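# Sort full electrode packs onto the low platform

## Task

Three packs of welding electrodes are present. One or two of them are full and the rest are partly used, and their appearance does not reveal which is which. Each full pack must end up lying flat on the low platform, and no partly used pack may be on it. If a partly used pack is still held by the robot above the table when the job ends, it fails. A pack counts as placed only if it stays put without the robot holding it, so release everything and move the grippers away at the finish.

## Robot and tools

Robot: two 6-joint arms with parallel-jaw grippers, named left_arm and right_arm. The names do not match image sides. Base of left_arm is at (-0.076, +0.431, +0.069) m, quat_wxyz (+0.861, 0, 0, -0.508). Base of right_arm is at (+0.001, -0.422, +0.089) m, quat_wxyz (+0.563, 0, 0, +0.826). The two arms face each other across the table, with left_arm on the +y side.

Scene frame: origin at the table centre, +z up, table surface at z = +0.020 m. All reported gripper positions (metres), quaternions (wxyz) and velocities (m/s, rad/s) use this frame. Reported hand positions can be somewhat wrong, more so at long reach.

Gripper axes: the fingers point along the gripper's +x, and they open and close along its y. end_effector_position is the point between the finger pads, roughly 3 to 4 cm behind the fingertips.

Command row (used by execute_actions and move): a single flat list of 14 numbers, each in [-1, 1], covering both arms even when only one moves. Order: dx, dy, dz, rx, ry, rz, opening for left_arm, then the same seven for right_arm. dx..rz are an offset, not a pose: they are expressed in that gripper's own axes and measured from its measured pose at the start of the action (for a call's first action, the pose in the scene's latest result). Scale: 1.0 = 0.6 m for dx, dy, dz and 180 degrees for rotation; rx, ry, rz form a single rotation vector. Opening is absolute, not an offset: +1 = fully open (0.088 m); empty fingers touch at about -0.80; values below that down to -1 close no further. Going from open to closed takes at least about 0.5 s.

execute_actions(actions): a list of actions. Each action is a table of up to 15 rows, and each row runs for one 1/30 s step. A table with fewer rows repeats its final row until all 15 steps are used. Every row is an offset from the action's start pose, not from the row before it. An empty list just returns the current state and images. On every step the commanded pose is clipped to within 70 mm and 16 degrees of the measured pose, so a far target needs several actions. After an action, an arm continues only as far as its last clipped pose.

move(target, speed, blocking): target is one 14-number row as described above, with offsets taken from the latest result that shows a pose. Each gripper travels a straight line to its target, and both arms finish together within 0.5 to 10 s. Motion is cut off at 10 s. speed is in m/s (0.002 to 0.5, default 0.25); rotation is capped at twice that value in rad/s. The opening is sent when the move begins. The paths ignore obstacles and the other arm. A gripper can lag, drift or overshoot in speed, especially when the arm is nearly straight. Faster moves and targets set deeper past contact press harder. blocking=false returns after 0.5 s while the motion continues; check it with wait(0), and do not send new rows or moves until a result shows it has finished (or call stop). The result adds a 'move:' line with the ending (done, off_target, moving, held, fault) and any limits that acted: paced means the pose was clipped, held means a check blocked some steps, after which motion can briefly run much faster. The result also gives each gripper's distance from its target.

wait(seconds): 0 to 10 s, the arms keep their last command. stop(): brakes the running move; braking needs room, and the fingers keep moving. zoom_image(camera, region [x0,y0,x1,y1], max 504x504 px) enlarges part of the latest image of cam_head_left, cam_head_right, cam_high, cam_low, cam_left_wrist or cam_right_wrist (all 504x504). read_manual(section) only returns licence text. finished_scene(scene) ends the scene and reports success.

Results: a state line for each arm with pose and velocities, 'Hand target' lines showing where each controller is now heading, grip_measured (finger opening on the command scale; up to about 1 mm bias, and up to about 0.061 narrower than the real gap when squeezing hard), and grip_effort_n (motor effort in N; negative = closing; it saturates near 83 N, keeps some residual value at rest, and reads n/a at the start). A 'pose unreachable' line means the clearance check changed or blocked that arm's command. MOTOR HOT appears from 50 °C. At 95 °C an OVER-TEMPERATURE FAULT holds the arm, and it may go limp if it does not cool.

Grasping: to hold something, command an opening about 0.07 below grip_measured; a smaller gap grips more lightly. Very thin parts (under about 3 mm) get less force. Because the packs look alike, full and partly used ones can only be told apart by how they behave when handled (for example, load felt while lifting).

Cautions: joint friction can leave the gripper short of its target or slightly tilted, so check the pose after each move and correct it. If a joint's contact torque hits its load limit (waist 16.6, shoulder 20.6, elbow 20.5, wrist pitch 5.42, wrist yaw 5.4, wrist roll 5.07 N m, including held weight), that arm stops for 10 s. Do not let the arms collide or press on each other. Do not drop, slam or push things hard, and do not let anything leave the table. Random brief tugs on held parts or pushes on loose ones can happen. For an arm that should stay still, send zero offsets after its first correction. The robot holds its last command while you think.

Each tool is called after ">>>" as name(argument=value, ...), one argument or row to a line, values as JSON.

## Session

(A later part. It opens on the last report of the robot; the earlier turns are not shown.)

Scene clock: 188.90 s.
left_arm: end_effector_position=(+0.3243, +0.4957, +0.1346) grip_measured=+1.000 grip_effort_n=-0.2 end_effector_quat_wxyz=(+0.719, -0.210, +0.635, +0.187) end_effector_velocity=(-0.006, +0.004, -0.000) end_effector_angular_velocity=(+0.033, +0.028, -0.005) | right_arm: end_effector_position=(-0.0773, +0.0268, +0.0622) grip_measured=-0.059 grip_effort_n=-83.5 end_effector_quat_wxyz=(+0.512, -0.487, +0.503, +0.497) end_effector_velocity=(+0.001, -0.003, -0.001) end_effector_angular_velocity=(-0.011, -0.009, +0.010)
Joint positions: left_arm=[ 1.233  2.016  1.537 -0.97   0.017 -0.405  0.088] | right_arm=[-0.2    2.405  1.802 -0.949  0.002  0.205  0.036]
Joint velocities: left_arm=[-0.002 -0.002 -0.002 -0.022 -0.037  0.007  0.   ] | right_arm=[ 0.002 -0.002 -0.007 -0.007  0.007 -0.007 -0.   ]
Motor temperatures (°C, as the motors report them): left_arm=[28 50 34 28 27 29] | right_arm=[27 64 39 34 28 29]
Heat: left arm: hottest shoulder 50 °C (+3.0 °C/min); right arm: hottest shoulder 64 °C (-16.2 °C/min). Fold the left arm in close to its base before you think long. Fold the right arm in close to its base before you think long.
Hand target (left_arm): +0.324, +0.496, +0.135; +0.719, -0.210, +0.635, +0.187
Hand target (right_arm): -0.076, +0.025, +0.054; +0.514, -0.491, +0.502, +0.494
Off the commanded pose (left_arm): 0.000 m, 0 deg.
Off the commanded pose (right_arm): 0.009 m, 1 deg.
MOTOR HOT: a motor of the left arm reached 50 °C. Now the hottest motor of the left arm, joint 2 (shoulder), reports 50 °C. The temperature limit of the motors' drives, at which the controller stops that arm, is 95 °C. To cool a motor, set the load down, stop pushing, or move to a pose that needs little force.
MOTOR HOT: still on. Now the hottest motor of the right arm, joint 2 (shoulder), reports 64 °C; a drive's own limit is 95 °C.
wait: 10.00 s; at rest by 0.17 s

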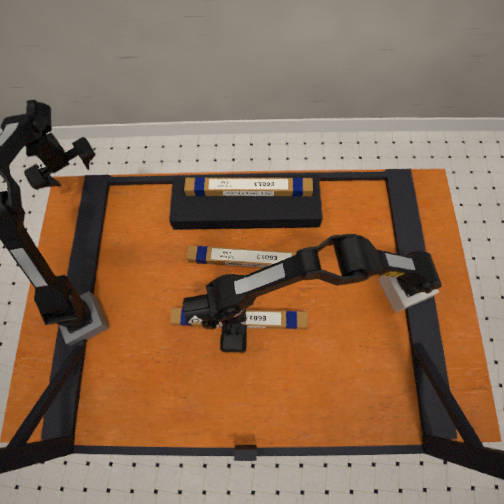

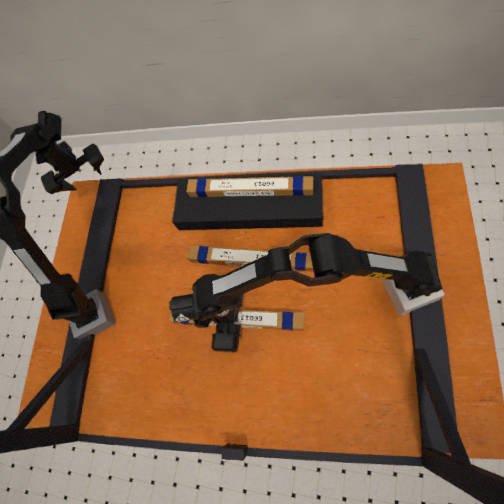

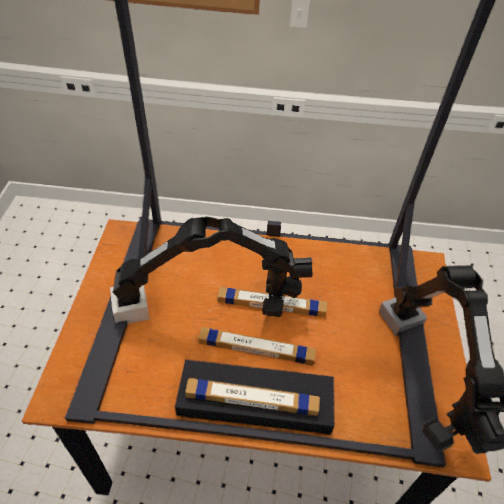

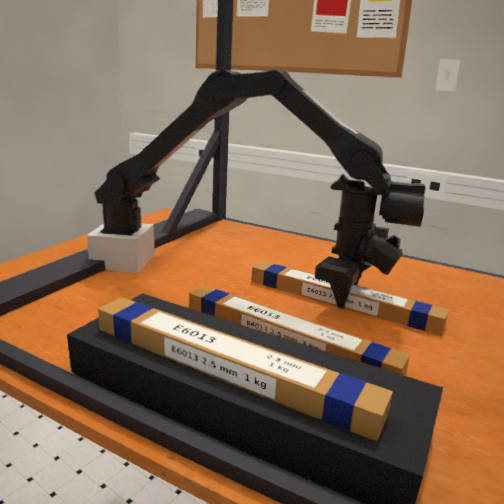

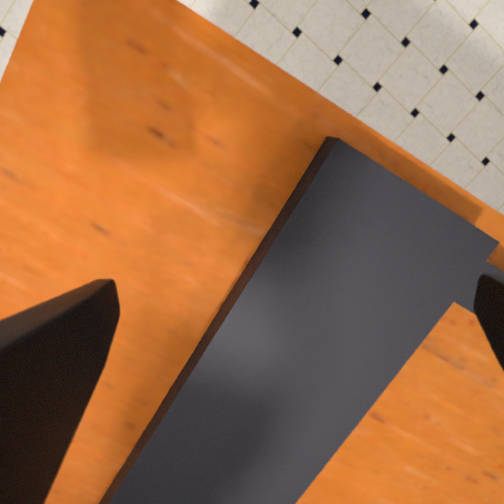

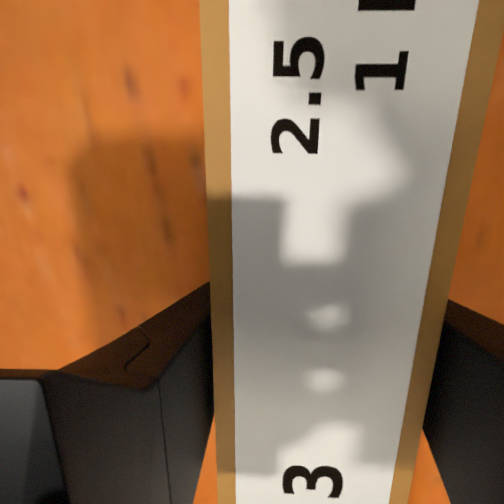

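>>> move(
  target=[0,0,0,0,0,0,1, -0.25,0,-0.03,-0.007,-0.025,0,-0.14],
  speed=0.1,
)

>>> move(
  target=[0,0,0,0,0,0,1, -0.02,-0.487,0.03,0,-0.02,-0.008,-0.14],
  speed=0.15,
)

Scene clock: 195.27 s.
left_arm: end_effector_position=(+0.3243, +0.4957, +0.1346) grip_measured=+1.000 grip_effort_n=0.2 end_effector_quat_wxyz=(+0.719, -0.210, +0.635, +0.187) end_effector_velocity=(-0.006, +0.001, -0.002) end_effector_angular_velocity=(+0.002, +0.028, +0.011) | right_arm: end_effector_position=(-0.0740, -0.0036, +0.1816) grip_measured=-0.059 grip_effort_n=-83.5 end_effector_quat_wxyz=(+0.511, -0.495, +0.498, +0.496) end_effector_velocity=(+0.001, -0.005, +0.002) end_effector_angular_velocity=(-0.018, +0.004, -0.010)
Joint positions: left_arm=[ 1.233  2.016  1.537 -0.97   0.017 -0.405  0.088] | right_arm=[-0.191  2.176  1.897 -1.28   0.015  0.202  0.036]
Joint velocities: left_arm=[ 0.002  0.002 -0.002 -0.022 -0.007 -0.007  0.   ] | right_arm=[-0.002 -0.007 -0.002 -0.022 -0.007  0.007 -0.   ]
Motor temperatures (°C, as the motors report them): left_arm=[28 50 34 28 27 29] | right_arm=[27 65 39 34 28 29]
Heat: left arm: hottest shoulder 50 °C (+3.0 °C/min); right arm: hottest shoulder 65 °C (-13.1 °C/min). Fold the left arm in close to its base before you think long. Fold the right arm in close to its base before you think long.
Hand target (left_arm): +0.324, +0.496, +0.135; +0.719, -0.210, +0.635, +0.187
Hand target (right_arm): -0.076, +0.004, +0.211; +0.526, -0.473, +0.478, +0.522
Off the commanded pose (left_arm): 0.000 m, 0 deg.
Off the commanded pose (right_arm): 0.032 m, 5 deg.
MOTOR HOT: still on. Now the hottest motor of the left arm, joint 2 (shoulder), reports 50 °C; a drive's own limit is 95 °C.
MOTOR HOT: still on. Now the hottest motor of the right arm, joint 2 (shoulder), reports 65 °C; a drive's own limit is 95 °C.
move: off_target (right_arm)

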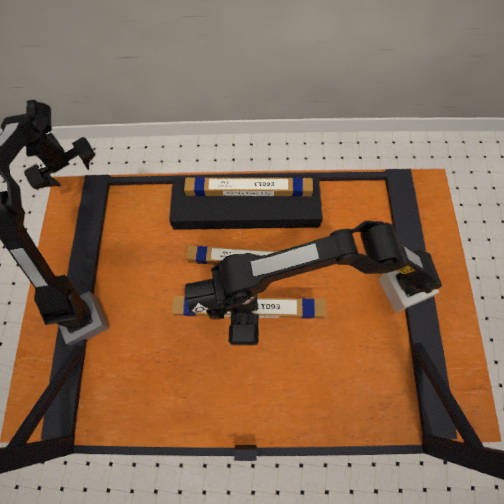

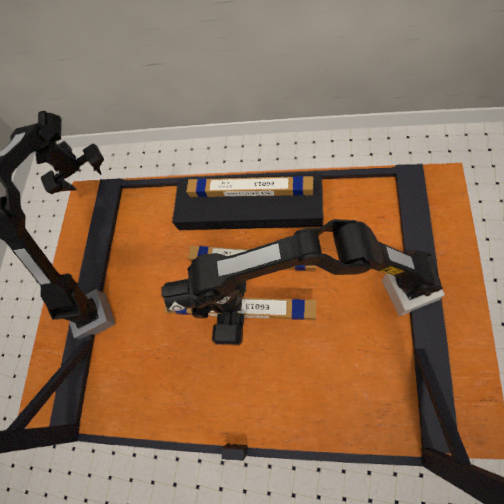

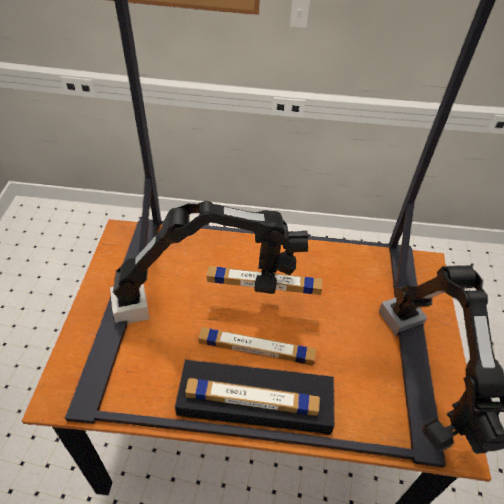

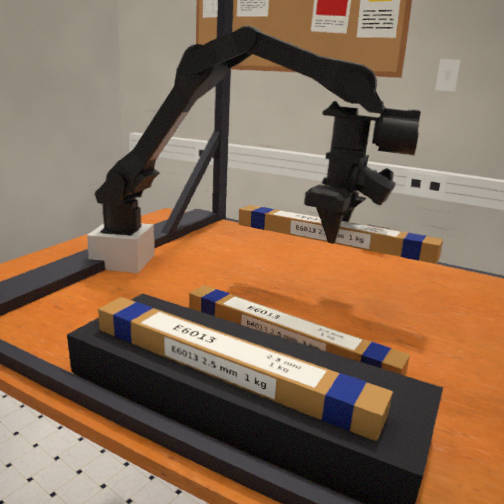

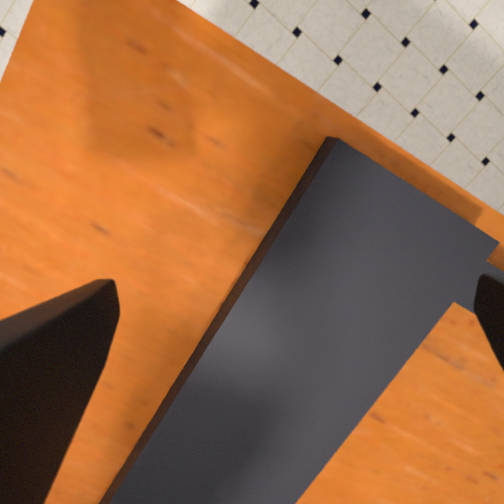

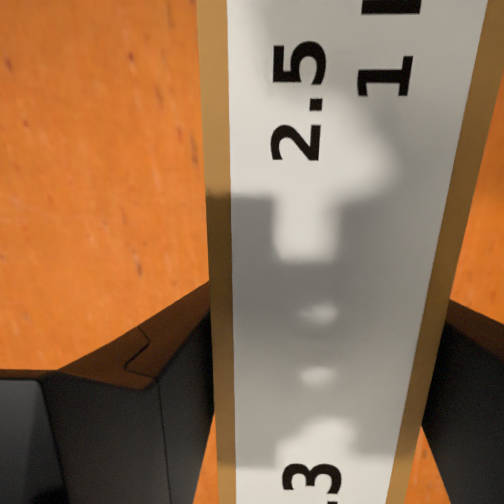

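Scene clock: 197.80 s.
left_arm: end_effector_position=(+0.3243, +0.4957, +0.1346) grip_measured=+1.000 grip_effort_n=-0.2 end_effector_quat_wxyz=(+0.719, -0.210, +0.635, +0.187) end_effector_velocity=(-0.002, -0.000, +0.000) end_effector_angular_velocity=(+0.003, +0.008, +0.020) | right_arm: end_effector_position=(+0.2146, +0.0035, +0.1774) grip_measured=-0.059 grip_effort_n=-83.5 end_effector_quat_wxyz=(+0.515, -0.488, +0.498, +0.498) end_effector_velocity=(-0.002, +0.002, +0.004) end_effector_angular_velocity=(+0.010, +0.003, +0.010)
Joint positions: left_arm=[ 1.233  2.016  1.537 -0.97   0.017 -0.405  0.088] | right_arm=[-0.841  2.426  2.305 -1.422 -0.006 -0.44   0.036]
Joint velocities: left_arm=[-0.002 -0.002 -0.002 -0.007 -0.007 -0.022  0.   ] | right_arm=[ 0.002 -0.002  0.012 -0.007 -0.007 -0.007 -0.   ]
Motor temperatures (°C, as the motors report them): left_arm=[28 50 34 28 27 29] | right_arm=[27 66 40 33 28 29]
Heat: left arm: hottest shoulder 50 °C (+2.0 °C/min); right arm: hottest shoulder 66 °C (-11.1 °C/min). Fold the left arm in close to its base before you think long. Fold the right arm in close to its base before you think long.
Hand target (left_arm): +0.324, +0.496, +0.135; +0.719, -0.210, +0.635, +0.187
Hand target (right_arm): +0.217, +0.010, +0.195; +0.530, -0.483, +0.478, +0.507
Off the commanded pose (left_arm): 0.000 m, 0 deg.
Off the commanded pose (right_arm): 0.021 m, 3 deg.
MOTOR HOT: still on. Now the hottest motor of the left arm, joint 2 (shoulder), reports 50 °C; a drive's own limit is 95 °C.
MOTOR HOT: still on. Now the hottest motor of the right arm, joint 2 (shoulder), reports 66 °C; a drive's own limit is 95 °C.
move: off_target (right_arm)

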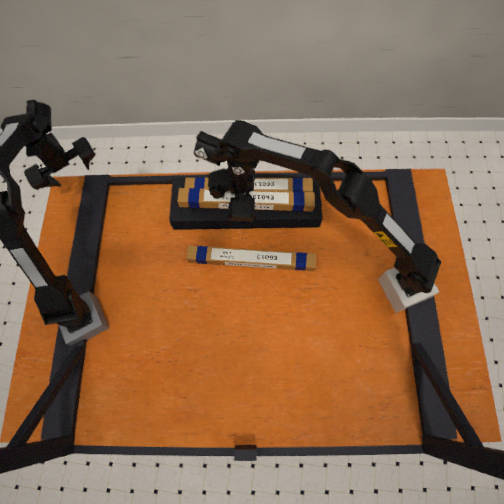

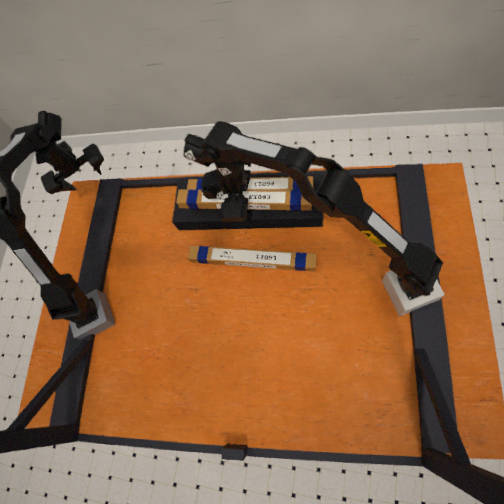

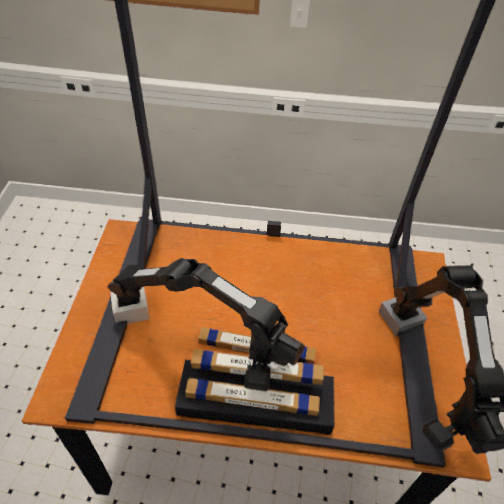

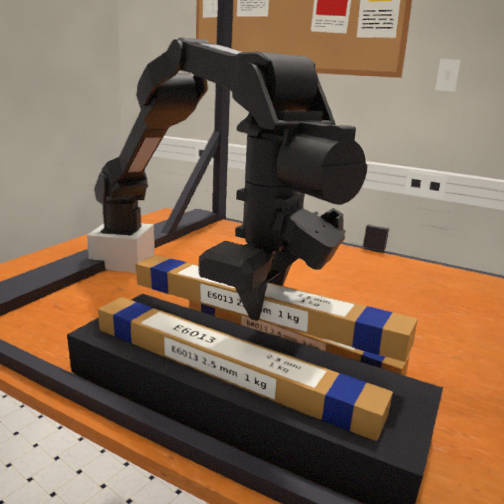

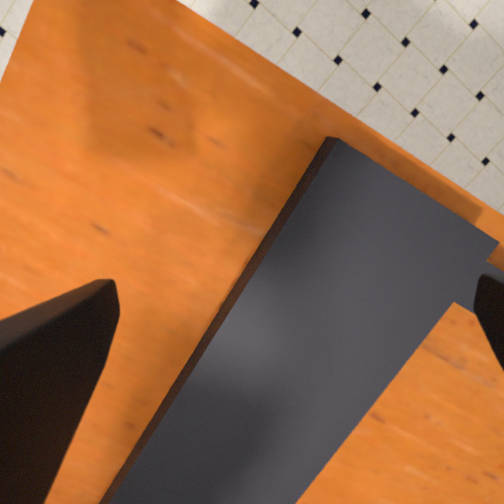

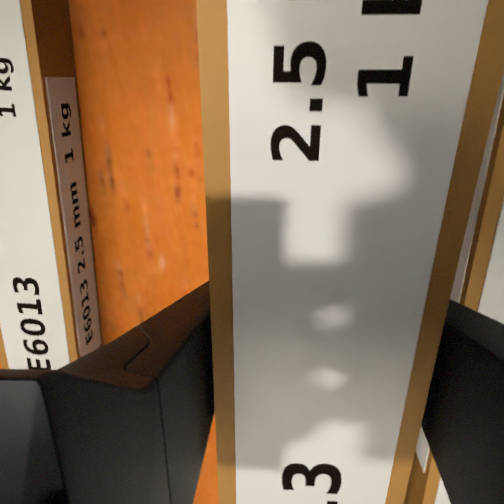

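>>> move(
  target=[0,0,0,0,0,0,1, 0.05,-0.006,0.012,-0.008,-0.012,-0.005,-0.14],
  speed=0.04,
)

Scene clock: 202.43 s.
left_arm: end_effector_position=(+0.3243, +0.4957, +0.1346) grip_measured=+1.000 grip_effort_n=0.2 end_effector_quat_wxyz=(+0.719, -0.210, +0.635, +0.187) end_effector_velocity=(-0.002, -0.000, +0.000) end_effector_angular_velocity=(+0.003, +0.008, +0.020) | right_arm: end_effector_position=(+0.2171, +0.0086, +0.1367) grip_measured=-0.059 grip_effort_n=-83.5 end_effector_quat_wxyz=(+0.513, -0.492, +0.490, +0.504) end_effector_velocity=(+0.003, +0.006, +0.002) end_effector_angular_velocity=(+0.043, +0.003, -0.014)
Joint positions: left_arm=[ 1.233  2.016  1.537 -0.97   0.017 -0.405  0.088] | right_arm=[-0.841  2.438  2.164 -1.26  -0.006 -0.458  0.036]
Joint velocities: left_arm=[-0.002 -0.002 -0.002 -0.007 -0.007 -0.022  0.   ] | right_arm=[-0.007 -0.007 -0.007  0.037 -0.022  0.007 -0.   ]
Motor temperatures (°C, as the motors report them): left_arm=[28 50 34 28 27 29] | right_arm=[27 67 41 33 28 29]
Heat: left arm: hottest shoulder 50 °C (+2.0 °C/min); right arm: hottest shoulder 67 °C (-8.0 °C/min). Fold the left arm in close to its base before you think long. Fold the right arm in close to its base before you think long.
Hand target (left_arm): +0.324, +0.496, +0.135; +0.719, -0.210, +0.635, +0.187
Hand target (right_arm): +0.218, +0.011, +0.147; +0.522, -0.489, +0.479, +0.510
Off the commanded pose (left_arm): 0.000 m, 0 deg.
Off the commanded pose (right_arm): 0.011 m, 2 deg.
MOTOR HOT: still on. Now the hottest motor of the left arm, joint 2 (shoulder), reports 50 °C; a drive's own limit is 95 °C.
MOTOR HOT: still on. Now the hottest motor of the right arm, joint 2 (shoulder), reports 67 °C; a drive's own limit is 95 °C.
move: off_target (right_arm)

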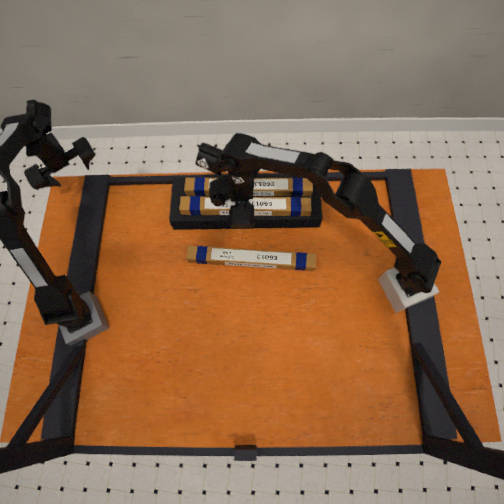

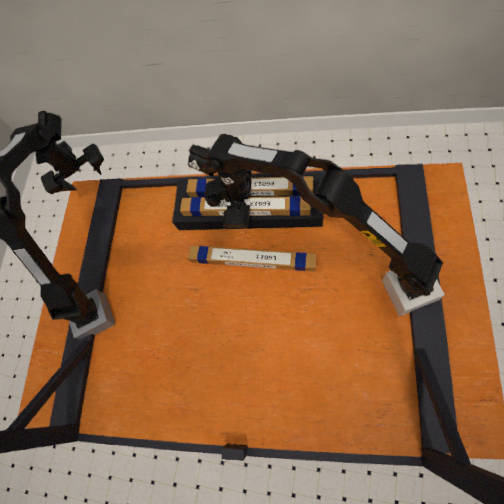

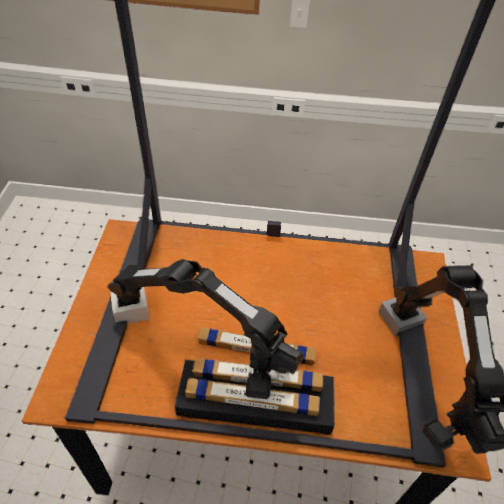

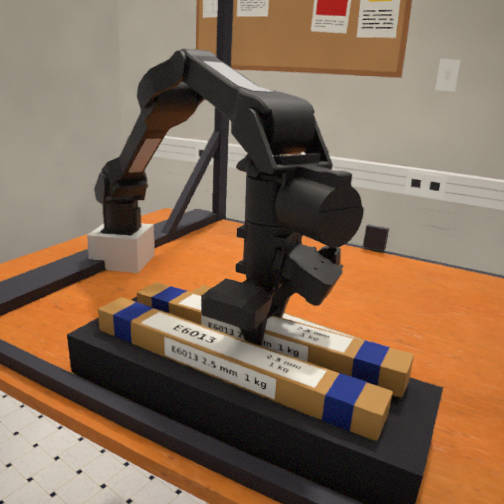

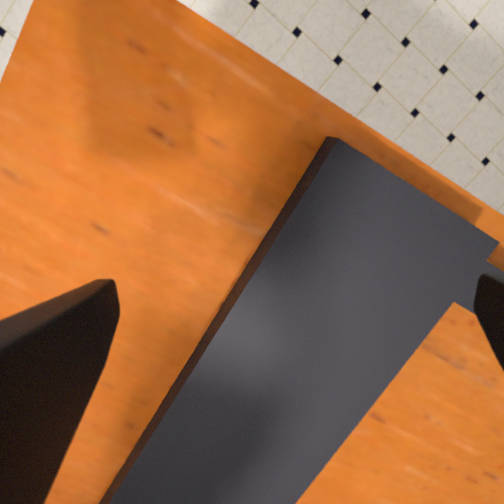

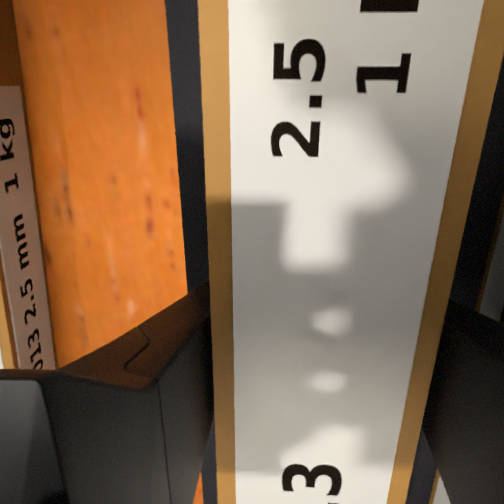

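Margin of about 1 cm at the edge. Shift slightly −x and lower.

>>> move(
  target=[0,0,0,0,0,0,1, 0.017,0.006,0,0,0,0,-0.14],
  speed=0.02,
)

Scene clock: 206.37 s.
left_arm: end_effector_position=(+0.3243, +0.4957, +0.1346) grip_measured=+1.000 grip_effort_n=-0.2 end_effector_quat_wxyz=(+0.719, -0.210, +0.635, +0.187) end_effector_velocity=(+0.001, +0.000, +0.000) end_effector_angular_velocity=(+0.007, -0.006, +0.006) | right_arm: end_effector_position=(+0.2158, +0.0066, +0.1261) grip_measured=-0.059 grip_effort_n=-83.5 end_effector_quat_wxyz=(+0.509, -0.495, +0.494, +0.502) end_effector_velocity=(+0.000, -0.000, -0.001) end_effector_angular_velocity=(+0.006, +0.006, -0.010)
Joint positions: left_arm=[ 1.233  2.016  1.537 -0.97   0.017 -0.405  0.088] | right_arm=[-0.839  2.443  2.131 -1.235 -0.002 -0.458  0.036]
Joint velocities: left_arm=[-0.002 -0.002 -0.002  0.007 -0.007 -0.007  0.   ] | right_arm=[-0.002 -0.002 -0.007  0.007 -0.007  0.007 -0.   ]
Motor temperatures (°C, as the motors report them): left_arm=[28 51 34 28 27 29] | right_arm=[27 69 41 32 28 29]
Heat: left arm: hottest shoulder 51 °C (+3.0 °C/min); right arm: hottest shoulder 69 °C (-5.0 °C/min). Fold the left arm in close to its base before you think long. Fold the right arm in close to its base before you think long.
Hand target (left_arm): +0.324, +0.496, +0.135; +0.719, -0.210, +0.635, +0.187
Hand target (right_arm): +0.213, +0.009, +0.127; +0.513, -0.492, +0.490, +0.504
Off the commanded pose (left_arm): 0.000 m, 0 deg.
Off the commanded pose (right_arm): 0.003 m, 1 deg.
MOTOR HOT: still on. Now the hottest motor of the left arm, joint 2 (shoulder), reports 51 °C; a drive's own limit is 95 °C.
MOTOR HOT: still on. Now the hottest motor of the right arm, joint 2 (shoulder), reports 69 °C; a drive's own limit is 95 °C.
move: done

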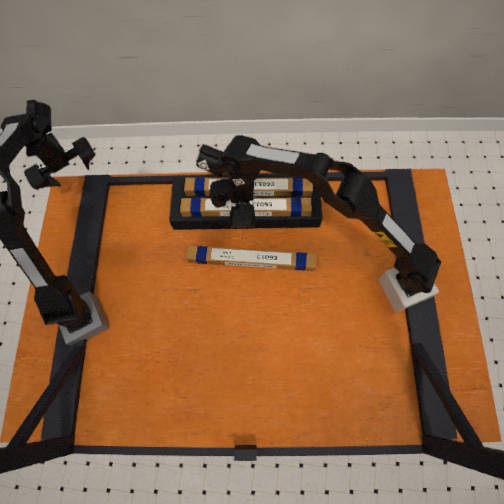

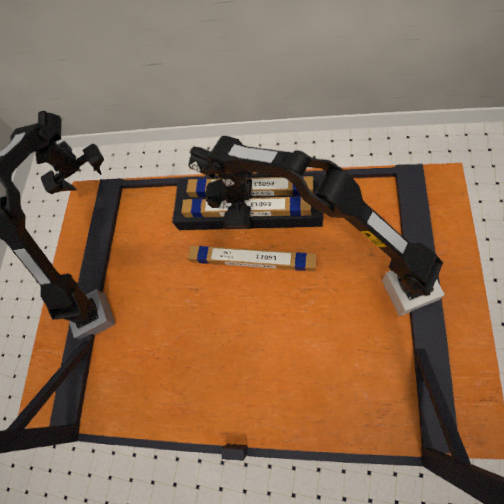

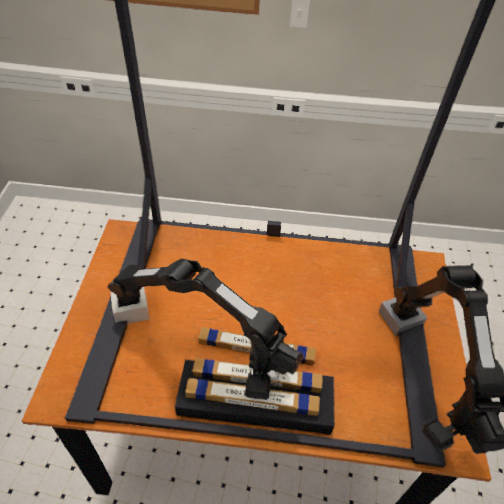

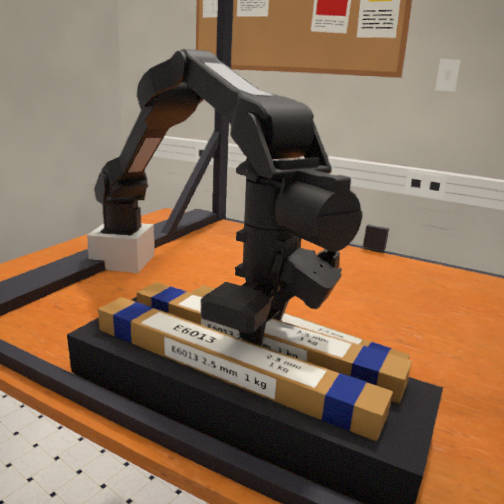

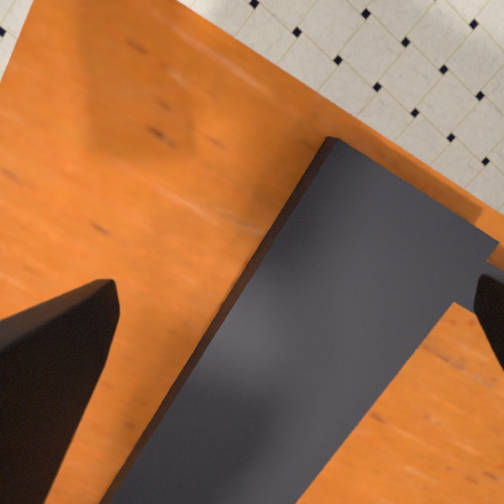

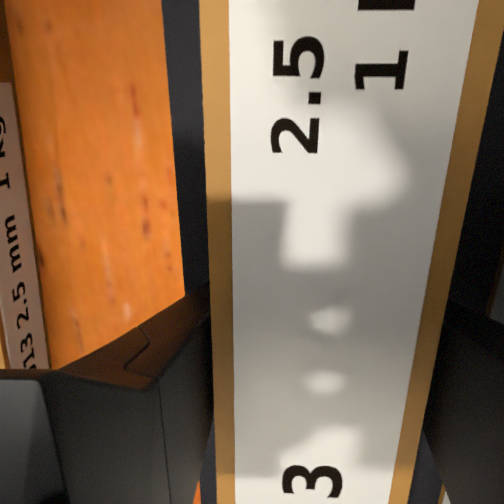

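>>> move(
  target=[0,0,0,0,0,0,1, 0,0,0,0,0,0,0.15],
)

>>> move(
  target=[0,0,0,0,0,0,1, -0.12,-0.003,0,0,0,0,0.15],
  speed=0.08,
)

>>> move(
  target=[0,0,0,0,0,0,1, -0.04,0.25,-0.36,0,0,0,1],
  speed=0.25,
)

Scene clock: 213.77 s.
left_arm: end_effector_position=(+0.3243, +0.4957, +0.1346) grip_measured=+1.000 grip_effort_n=-0.2 end_effector_quat_wxyz=(+0.719, -0.210, +0.635, +0.187) end_effector_velocity=(-0.005, -0.001, +0.002) end_effector_angular_velocity=(+0.003, +0.018, +0.006) | right_arm: end_effector_position=(+0.2160, +0.0070, +0.1260) grip_measured=+0.147 grip_effort_n=18.8 end_effector_quat_wxyz=(+0.510, -0.495, +0.493, +0.502) end_effector_velocity=(-0.001, -0.002, +0.000) end_effector_angular_velocity=(-0.003, +0.010, +0.005)
Joint positions: left_arm=[ 1.233  2.016  1.537 -0.97   0.017 -0.405  0.088] | right_arm=[-0.839  2.443  2.131 -1.233 -0.002 -0.458  0.046]
Joint velocities: left_arm=[-0.002 -0.007 -0.002 -0.022 -0.007 -0.007  0.   ] | right_arm=[-0.002 -0.002 -0.002 -0.007 -0.007 -0.007  0.   ]
Motor temperatures (°C, as the motors report them): left_arm=[28 51 35 28 27 29] | right_arm=[27 69 40 33 28 29]
Heat: left arm: hottest shoulder 51 °C (+3.0 °C/min); right arm: hottest shoulder 69 °C (-4.1 °C/min). Fold the left arm in close to its base before you think long. Fold the right arm in close to its base before you think long.
Hand target (left_arm): +0.324, +0.496, +0.135; +0.719, -0.210, +0.635, +0.187
Hand target (right_arm): +0.216, +0.007, +0.126; +0.510, -0.495, +0.494, +0.502
Off the commanded pose (left_arm): 0.000 m, 0 deg.
Off the commanded pose (right_arm): 0.000 m, 0 deg.
MOTOR HOT: still on. Now the hottest motor of the left arm, joint 2 (shoulder), reports 51 °C; a drive's own limit is 95 °C.
MOTOR HOT: still on. Now the hottest motor of the right arm, joint 2 (shoulder), reports 69 °C; a drive's own limit is 95 °C.
move: done

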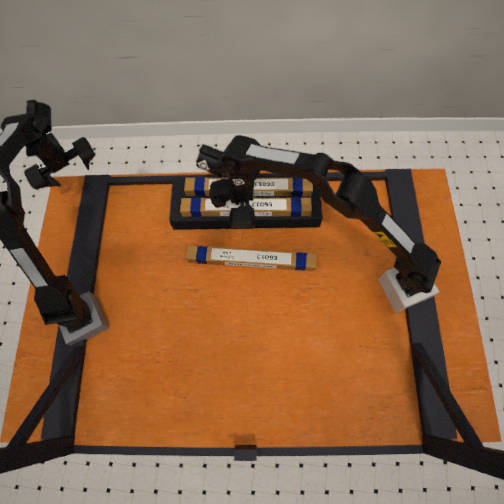

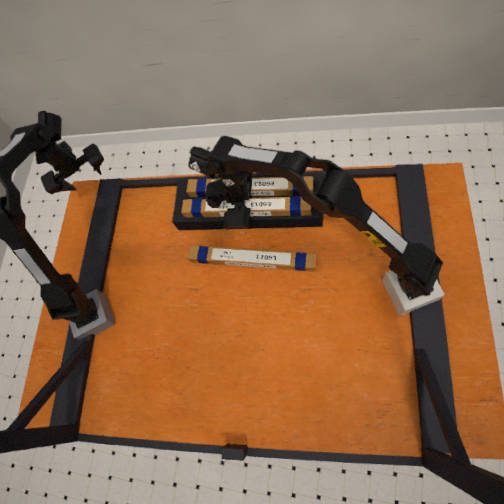

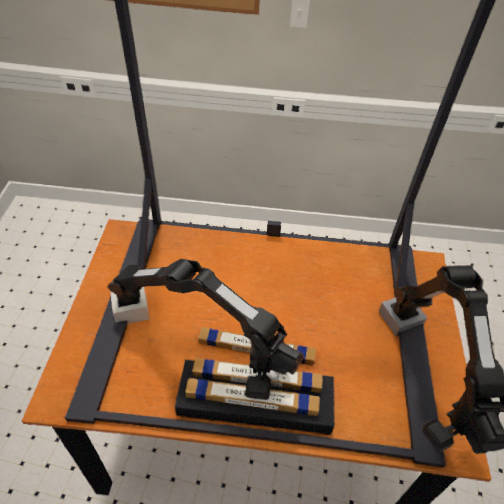

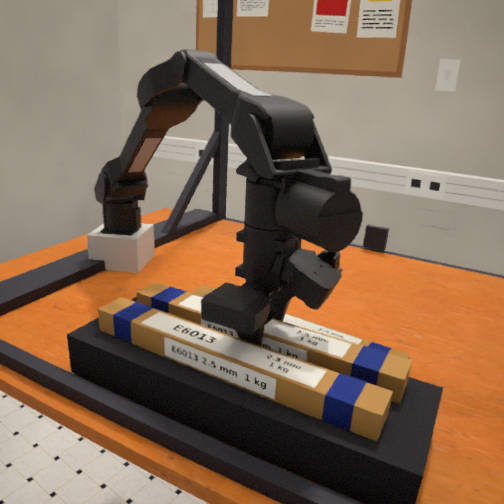

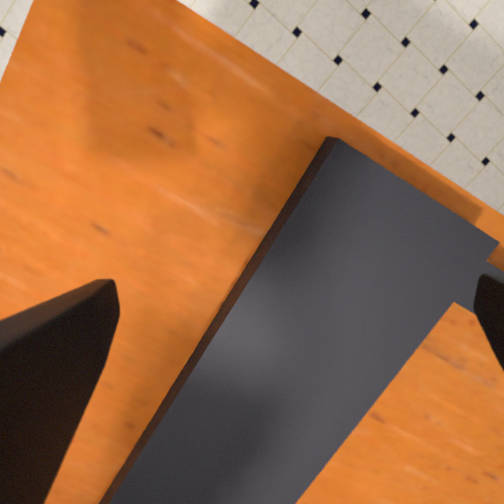

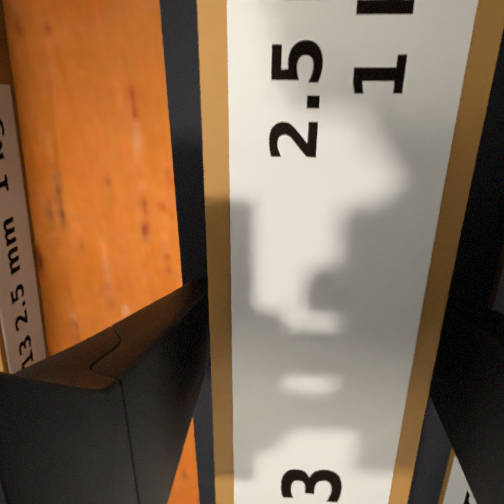

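Scene clock: 215.07 s.
left_arm: end_effector_position=(+0.3243, +0.4957, +0.1346) grip_measured=+1.000 grip_effort_n=0.2 end_effector_quat_wxyz=(+0.719, -0.210, +0.635, +0.187) end_effector_velocity=(+0.001, -0.002, +0.000) end_effector_angular_velocity=(-0.005, -0.008, -0.011) | right_arm: end_effector_position=(+0.2150, +0.0032, +0.1882) grip_measured=+0.147 grip_effort_n=18.8 end_effector_quat_wxyz=(+0.514, -0.493, +0.490, +0.502) end_effector_velocity=(-0.000, -0.006, +0.000) end_effector_angular_velocity=(-0.023, +0.003, +0.005)
Joint positions: left_arm=[ 1.233  2.016  1.537 -0.97   0.017 -0.405  0.088] | right_arm=[-0.841  2.421  2.339 -1.452 -0.002 -0.458  0.046]
Joint velocities: left_arm=[-0.002 -0.002 -0.002  0.007  0.007  0.007  0.   ] | right_arm=[-0.002 -0.002 -0.002 -0.022  0.007 -0.007  0.   ]
Motor temperatures (°C, as the motors report them): left_arm=[28 51 35 28 27 29] | right_arm=[27 69 40 32 28 29]
Heat: left arm: hottest shoulder 51 °C (+3.1 °C/min); right arm: hottest shoulder 69 °C (-3.1 °C/min). Fold the left arm in close to its base before you think long. Fold the right arm in close to its base before you think long.
Hand target (left_arm): +0.324, +0.496, +0.135; +0.719, -0.210, +0.635, +0.187
Hand target (right_arm): +0.217, +0.004, +0.198; +0.522, -0.491, +0.482, +0.505
Off the commanded pose (left_arm): 0.000 m, 0 deg.
Off the commanded pose (right_arm): 0.010 m, 1 deg.
MOTOR HOT: still on. Now the hottest motor of the left arm, joint 2 (shoulder), reports 51 °C; a drive's own limit is 95 °C.
MOTOR HOT: still on. Now the hottest motor of the right arm, joint 2 (shoulder), reports 69 °C; a drive's own limit is 95 °C.
joint sent to its limit (right arm) — the command would take joint 3 (elbow) past its upper limit, so that joint was sent only as far as its limit.
move: off_target (right_arm)

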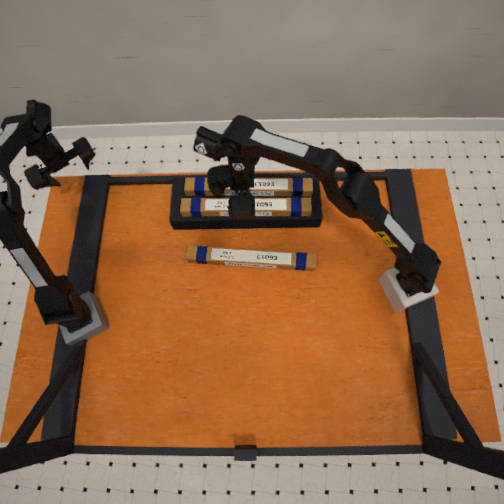

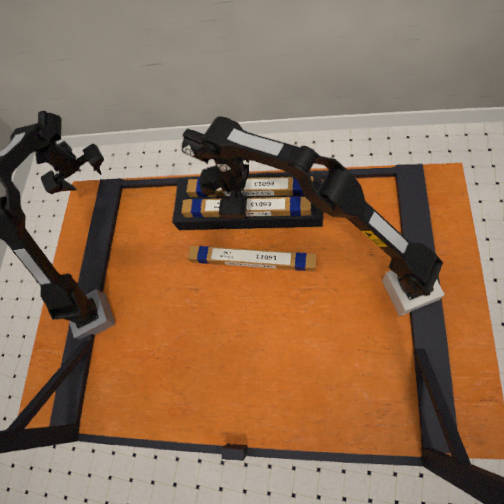

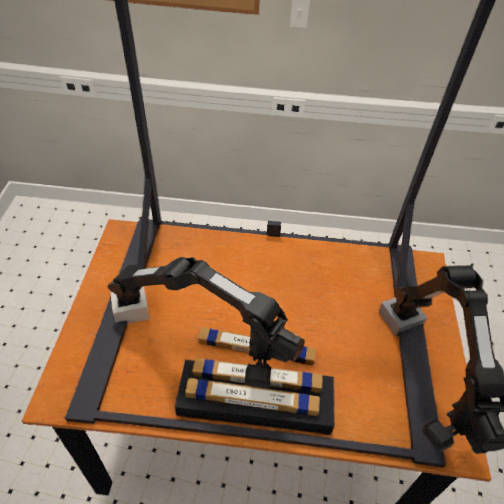

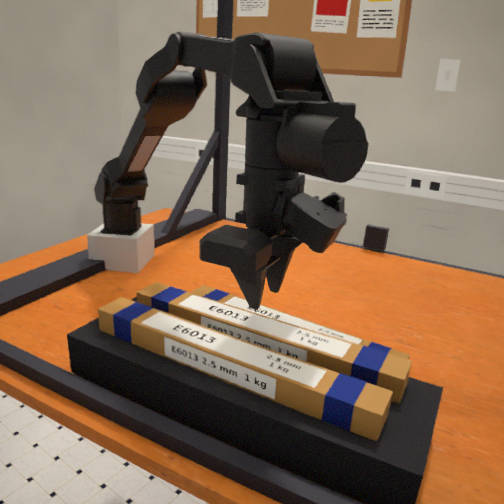

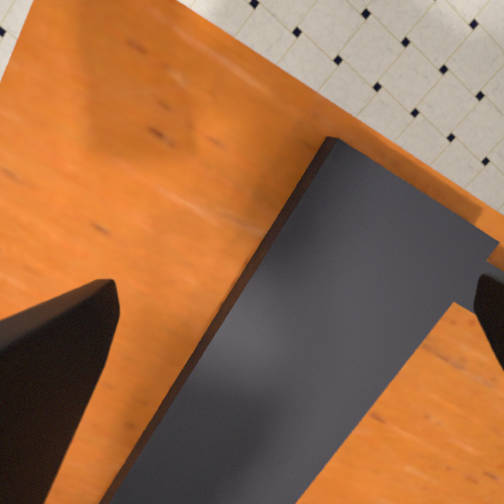

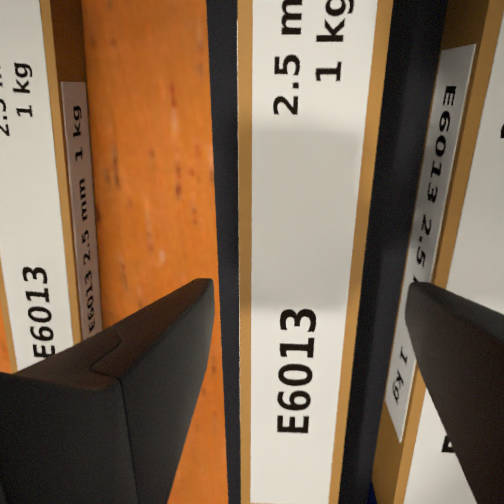

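Scene clock: 216.67 s.
left_arm: end_effector_position=(+0.3243, +0.4957, +0.1346) grip_measured=+1.000 grip_effort_n=0.2 end_effector_quat_wxyz=(+0.719, -0.210, +0.635, +0.187) end_effector_velocity=(-0.007, +0.001, -0.002) end_effector_angular_velocity=(+0.014, +0.030, +0.022) | right_arm: end_effector_position=(+0.0664, -0.2095, +0.2029) grip_measured=+0.979 grip_effort_n=18.4 end_effector_quat_wxyz=(+0.516, -0.492, +0.486, +0.505) end_effector_velocity=(-0.003, -0.003, -0.001) end_effector_angular_velocity=(-0.005, +0.009, +0.010)
Joint positions: left_arm=[ 1.233  2.016  1.537 -0.97   0.017 -0.405  0.088] | right_arm=[-0.668  1.346  0.991 -1.169  0.005 -0.289  0.087]
Joint velocities: left_arm=[-0.002 -0.002 -0.007 -0.022 -0.022 -0.022  0.   ] | right_arm=[ 0.002 -0.007 -0.007 -0.007 -0.007 -0.007 -0.   ]
Motor temperatures (°C, as the motors report them): left_arm=[28 51 35 28 27 29] | right_arm=[27 69 40 32 28 29]
Heat: left arm: hottest shoulder 51 °C (+2.0 °C/min); right arm: hottest shoulder 69 °C (-3.0 °C/min). Fold the left arm in close to its base before you think long. Fold the right arm in close to its base before you think long.
Hand target (left_arm): +0.324, +0.496, +0.135; +0.719, -0.210, +0.635, +0.187
Hand target (right_arm): +0.065, -0.214, +0.200; +0.515, -0.494, +0.489, +0.502
Off the commanded pose (left_arm): 0.000 m, 0 deg.
Off the commanded pose (right_arm): 0.004 m, 1 deg.
MOTOR HOT: still on. Now the hottest motor of the left arm, joint 2 (shoulder), reports 51 °C; a drive's own limit is 95 °C.
MOTOR HOT: still on. Now the hottest motor of the right arm, joint 2 (shoulder), reports 69 °C; a drive's own limit is 95 °C.
move: done

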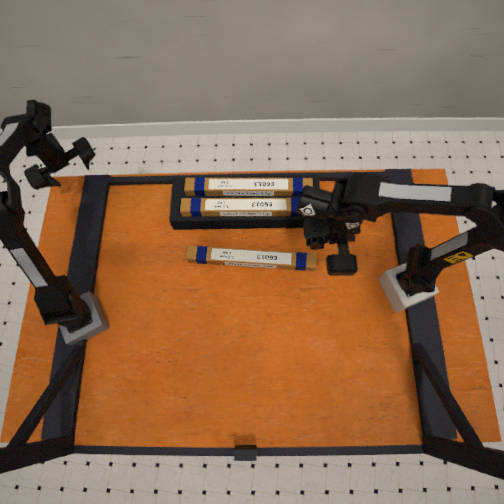

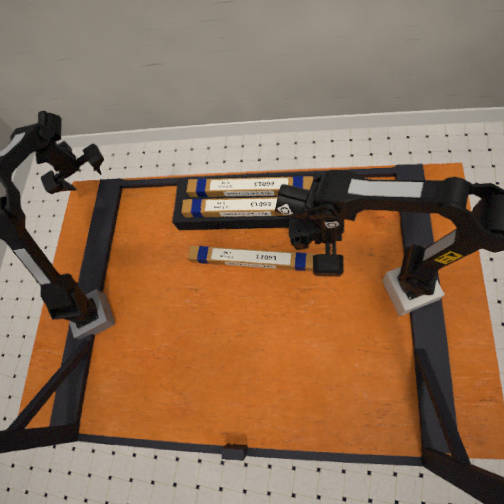

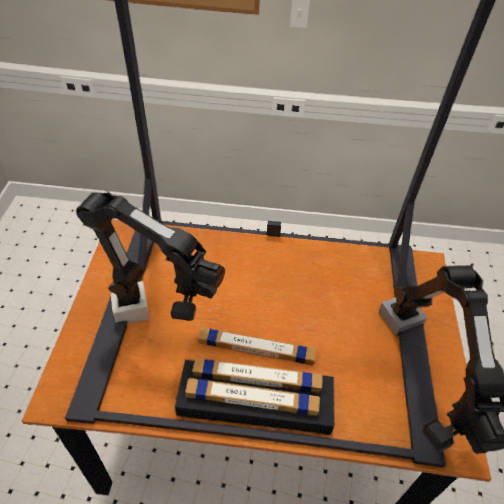

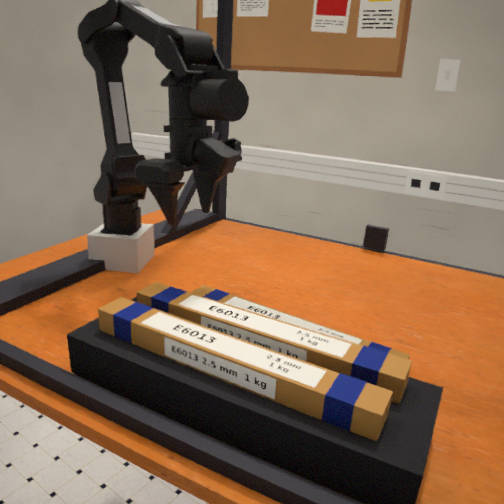

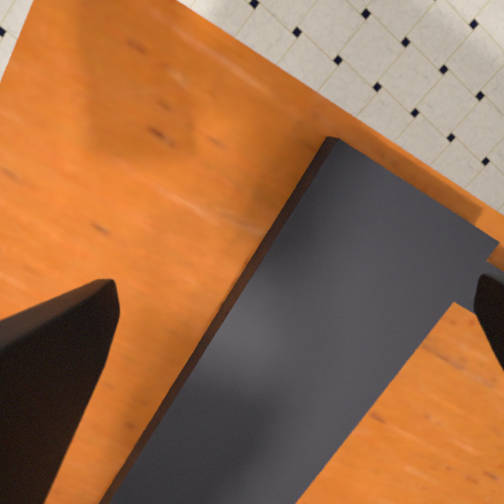

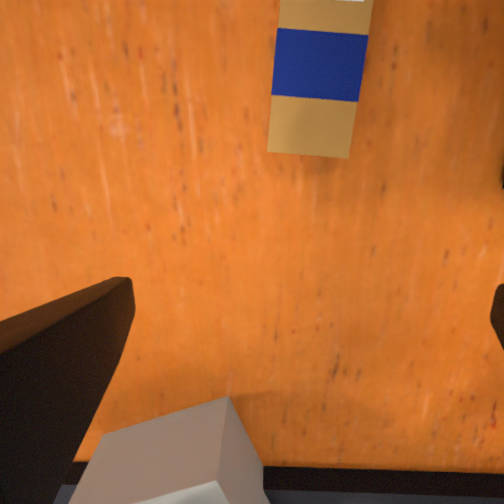

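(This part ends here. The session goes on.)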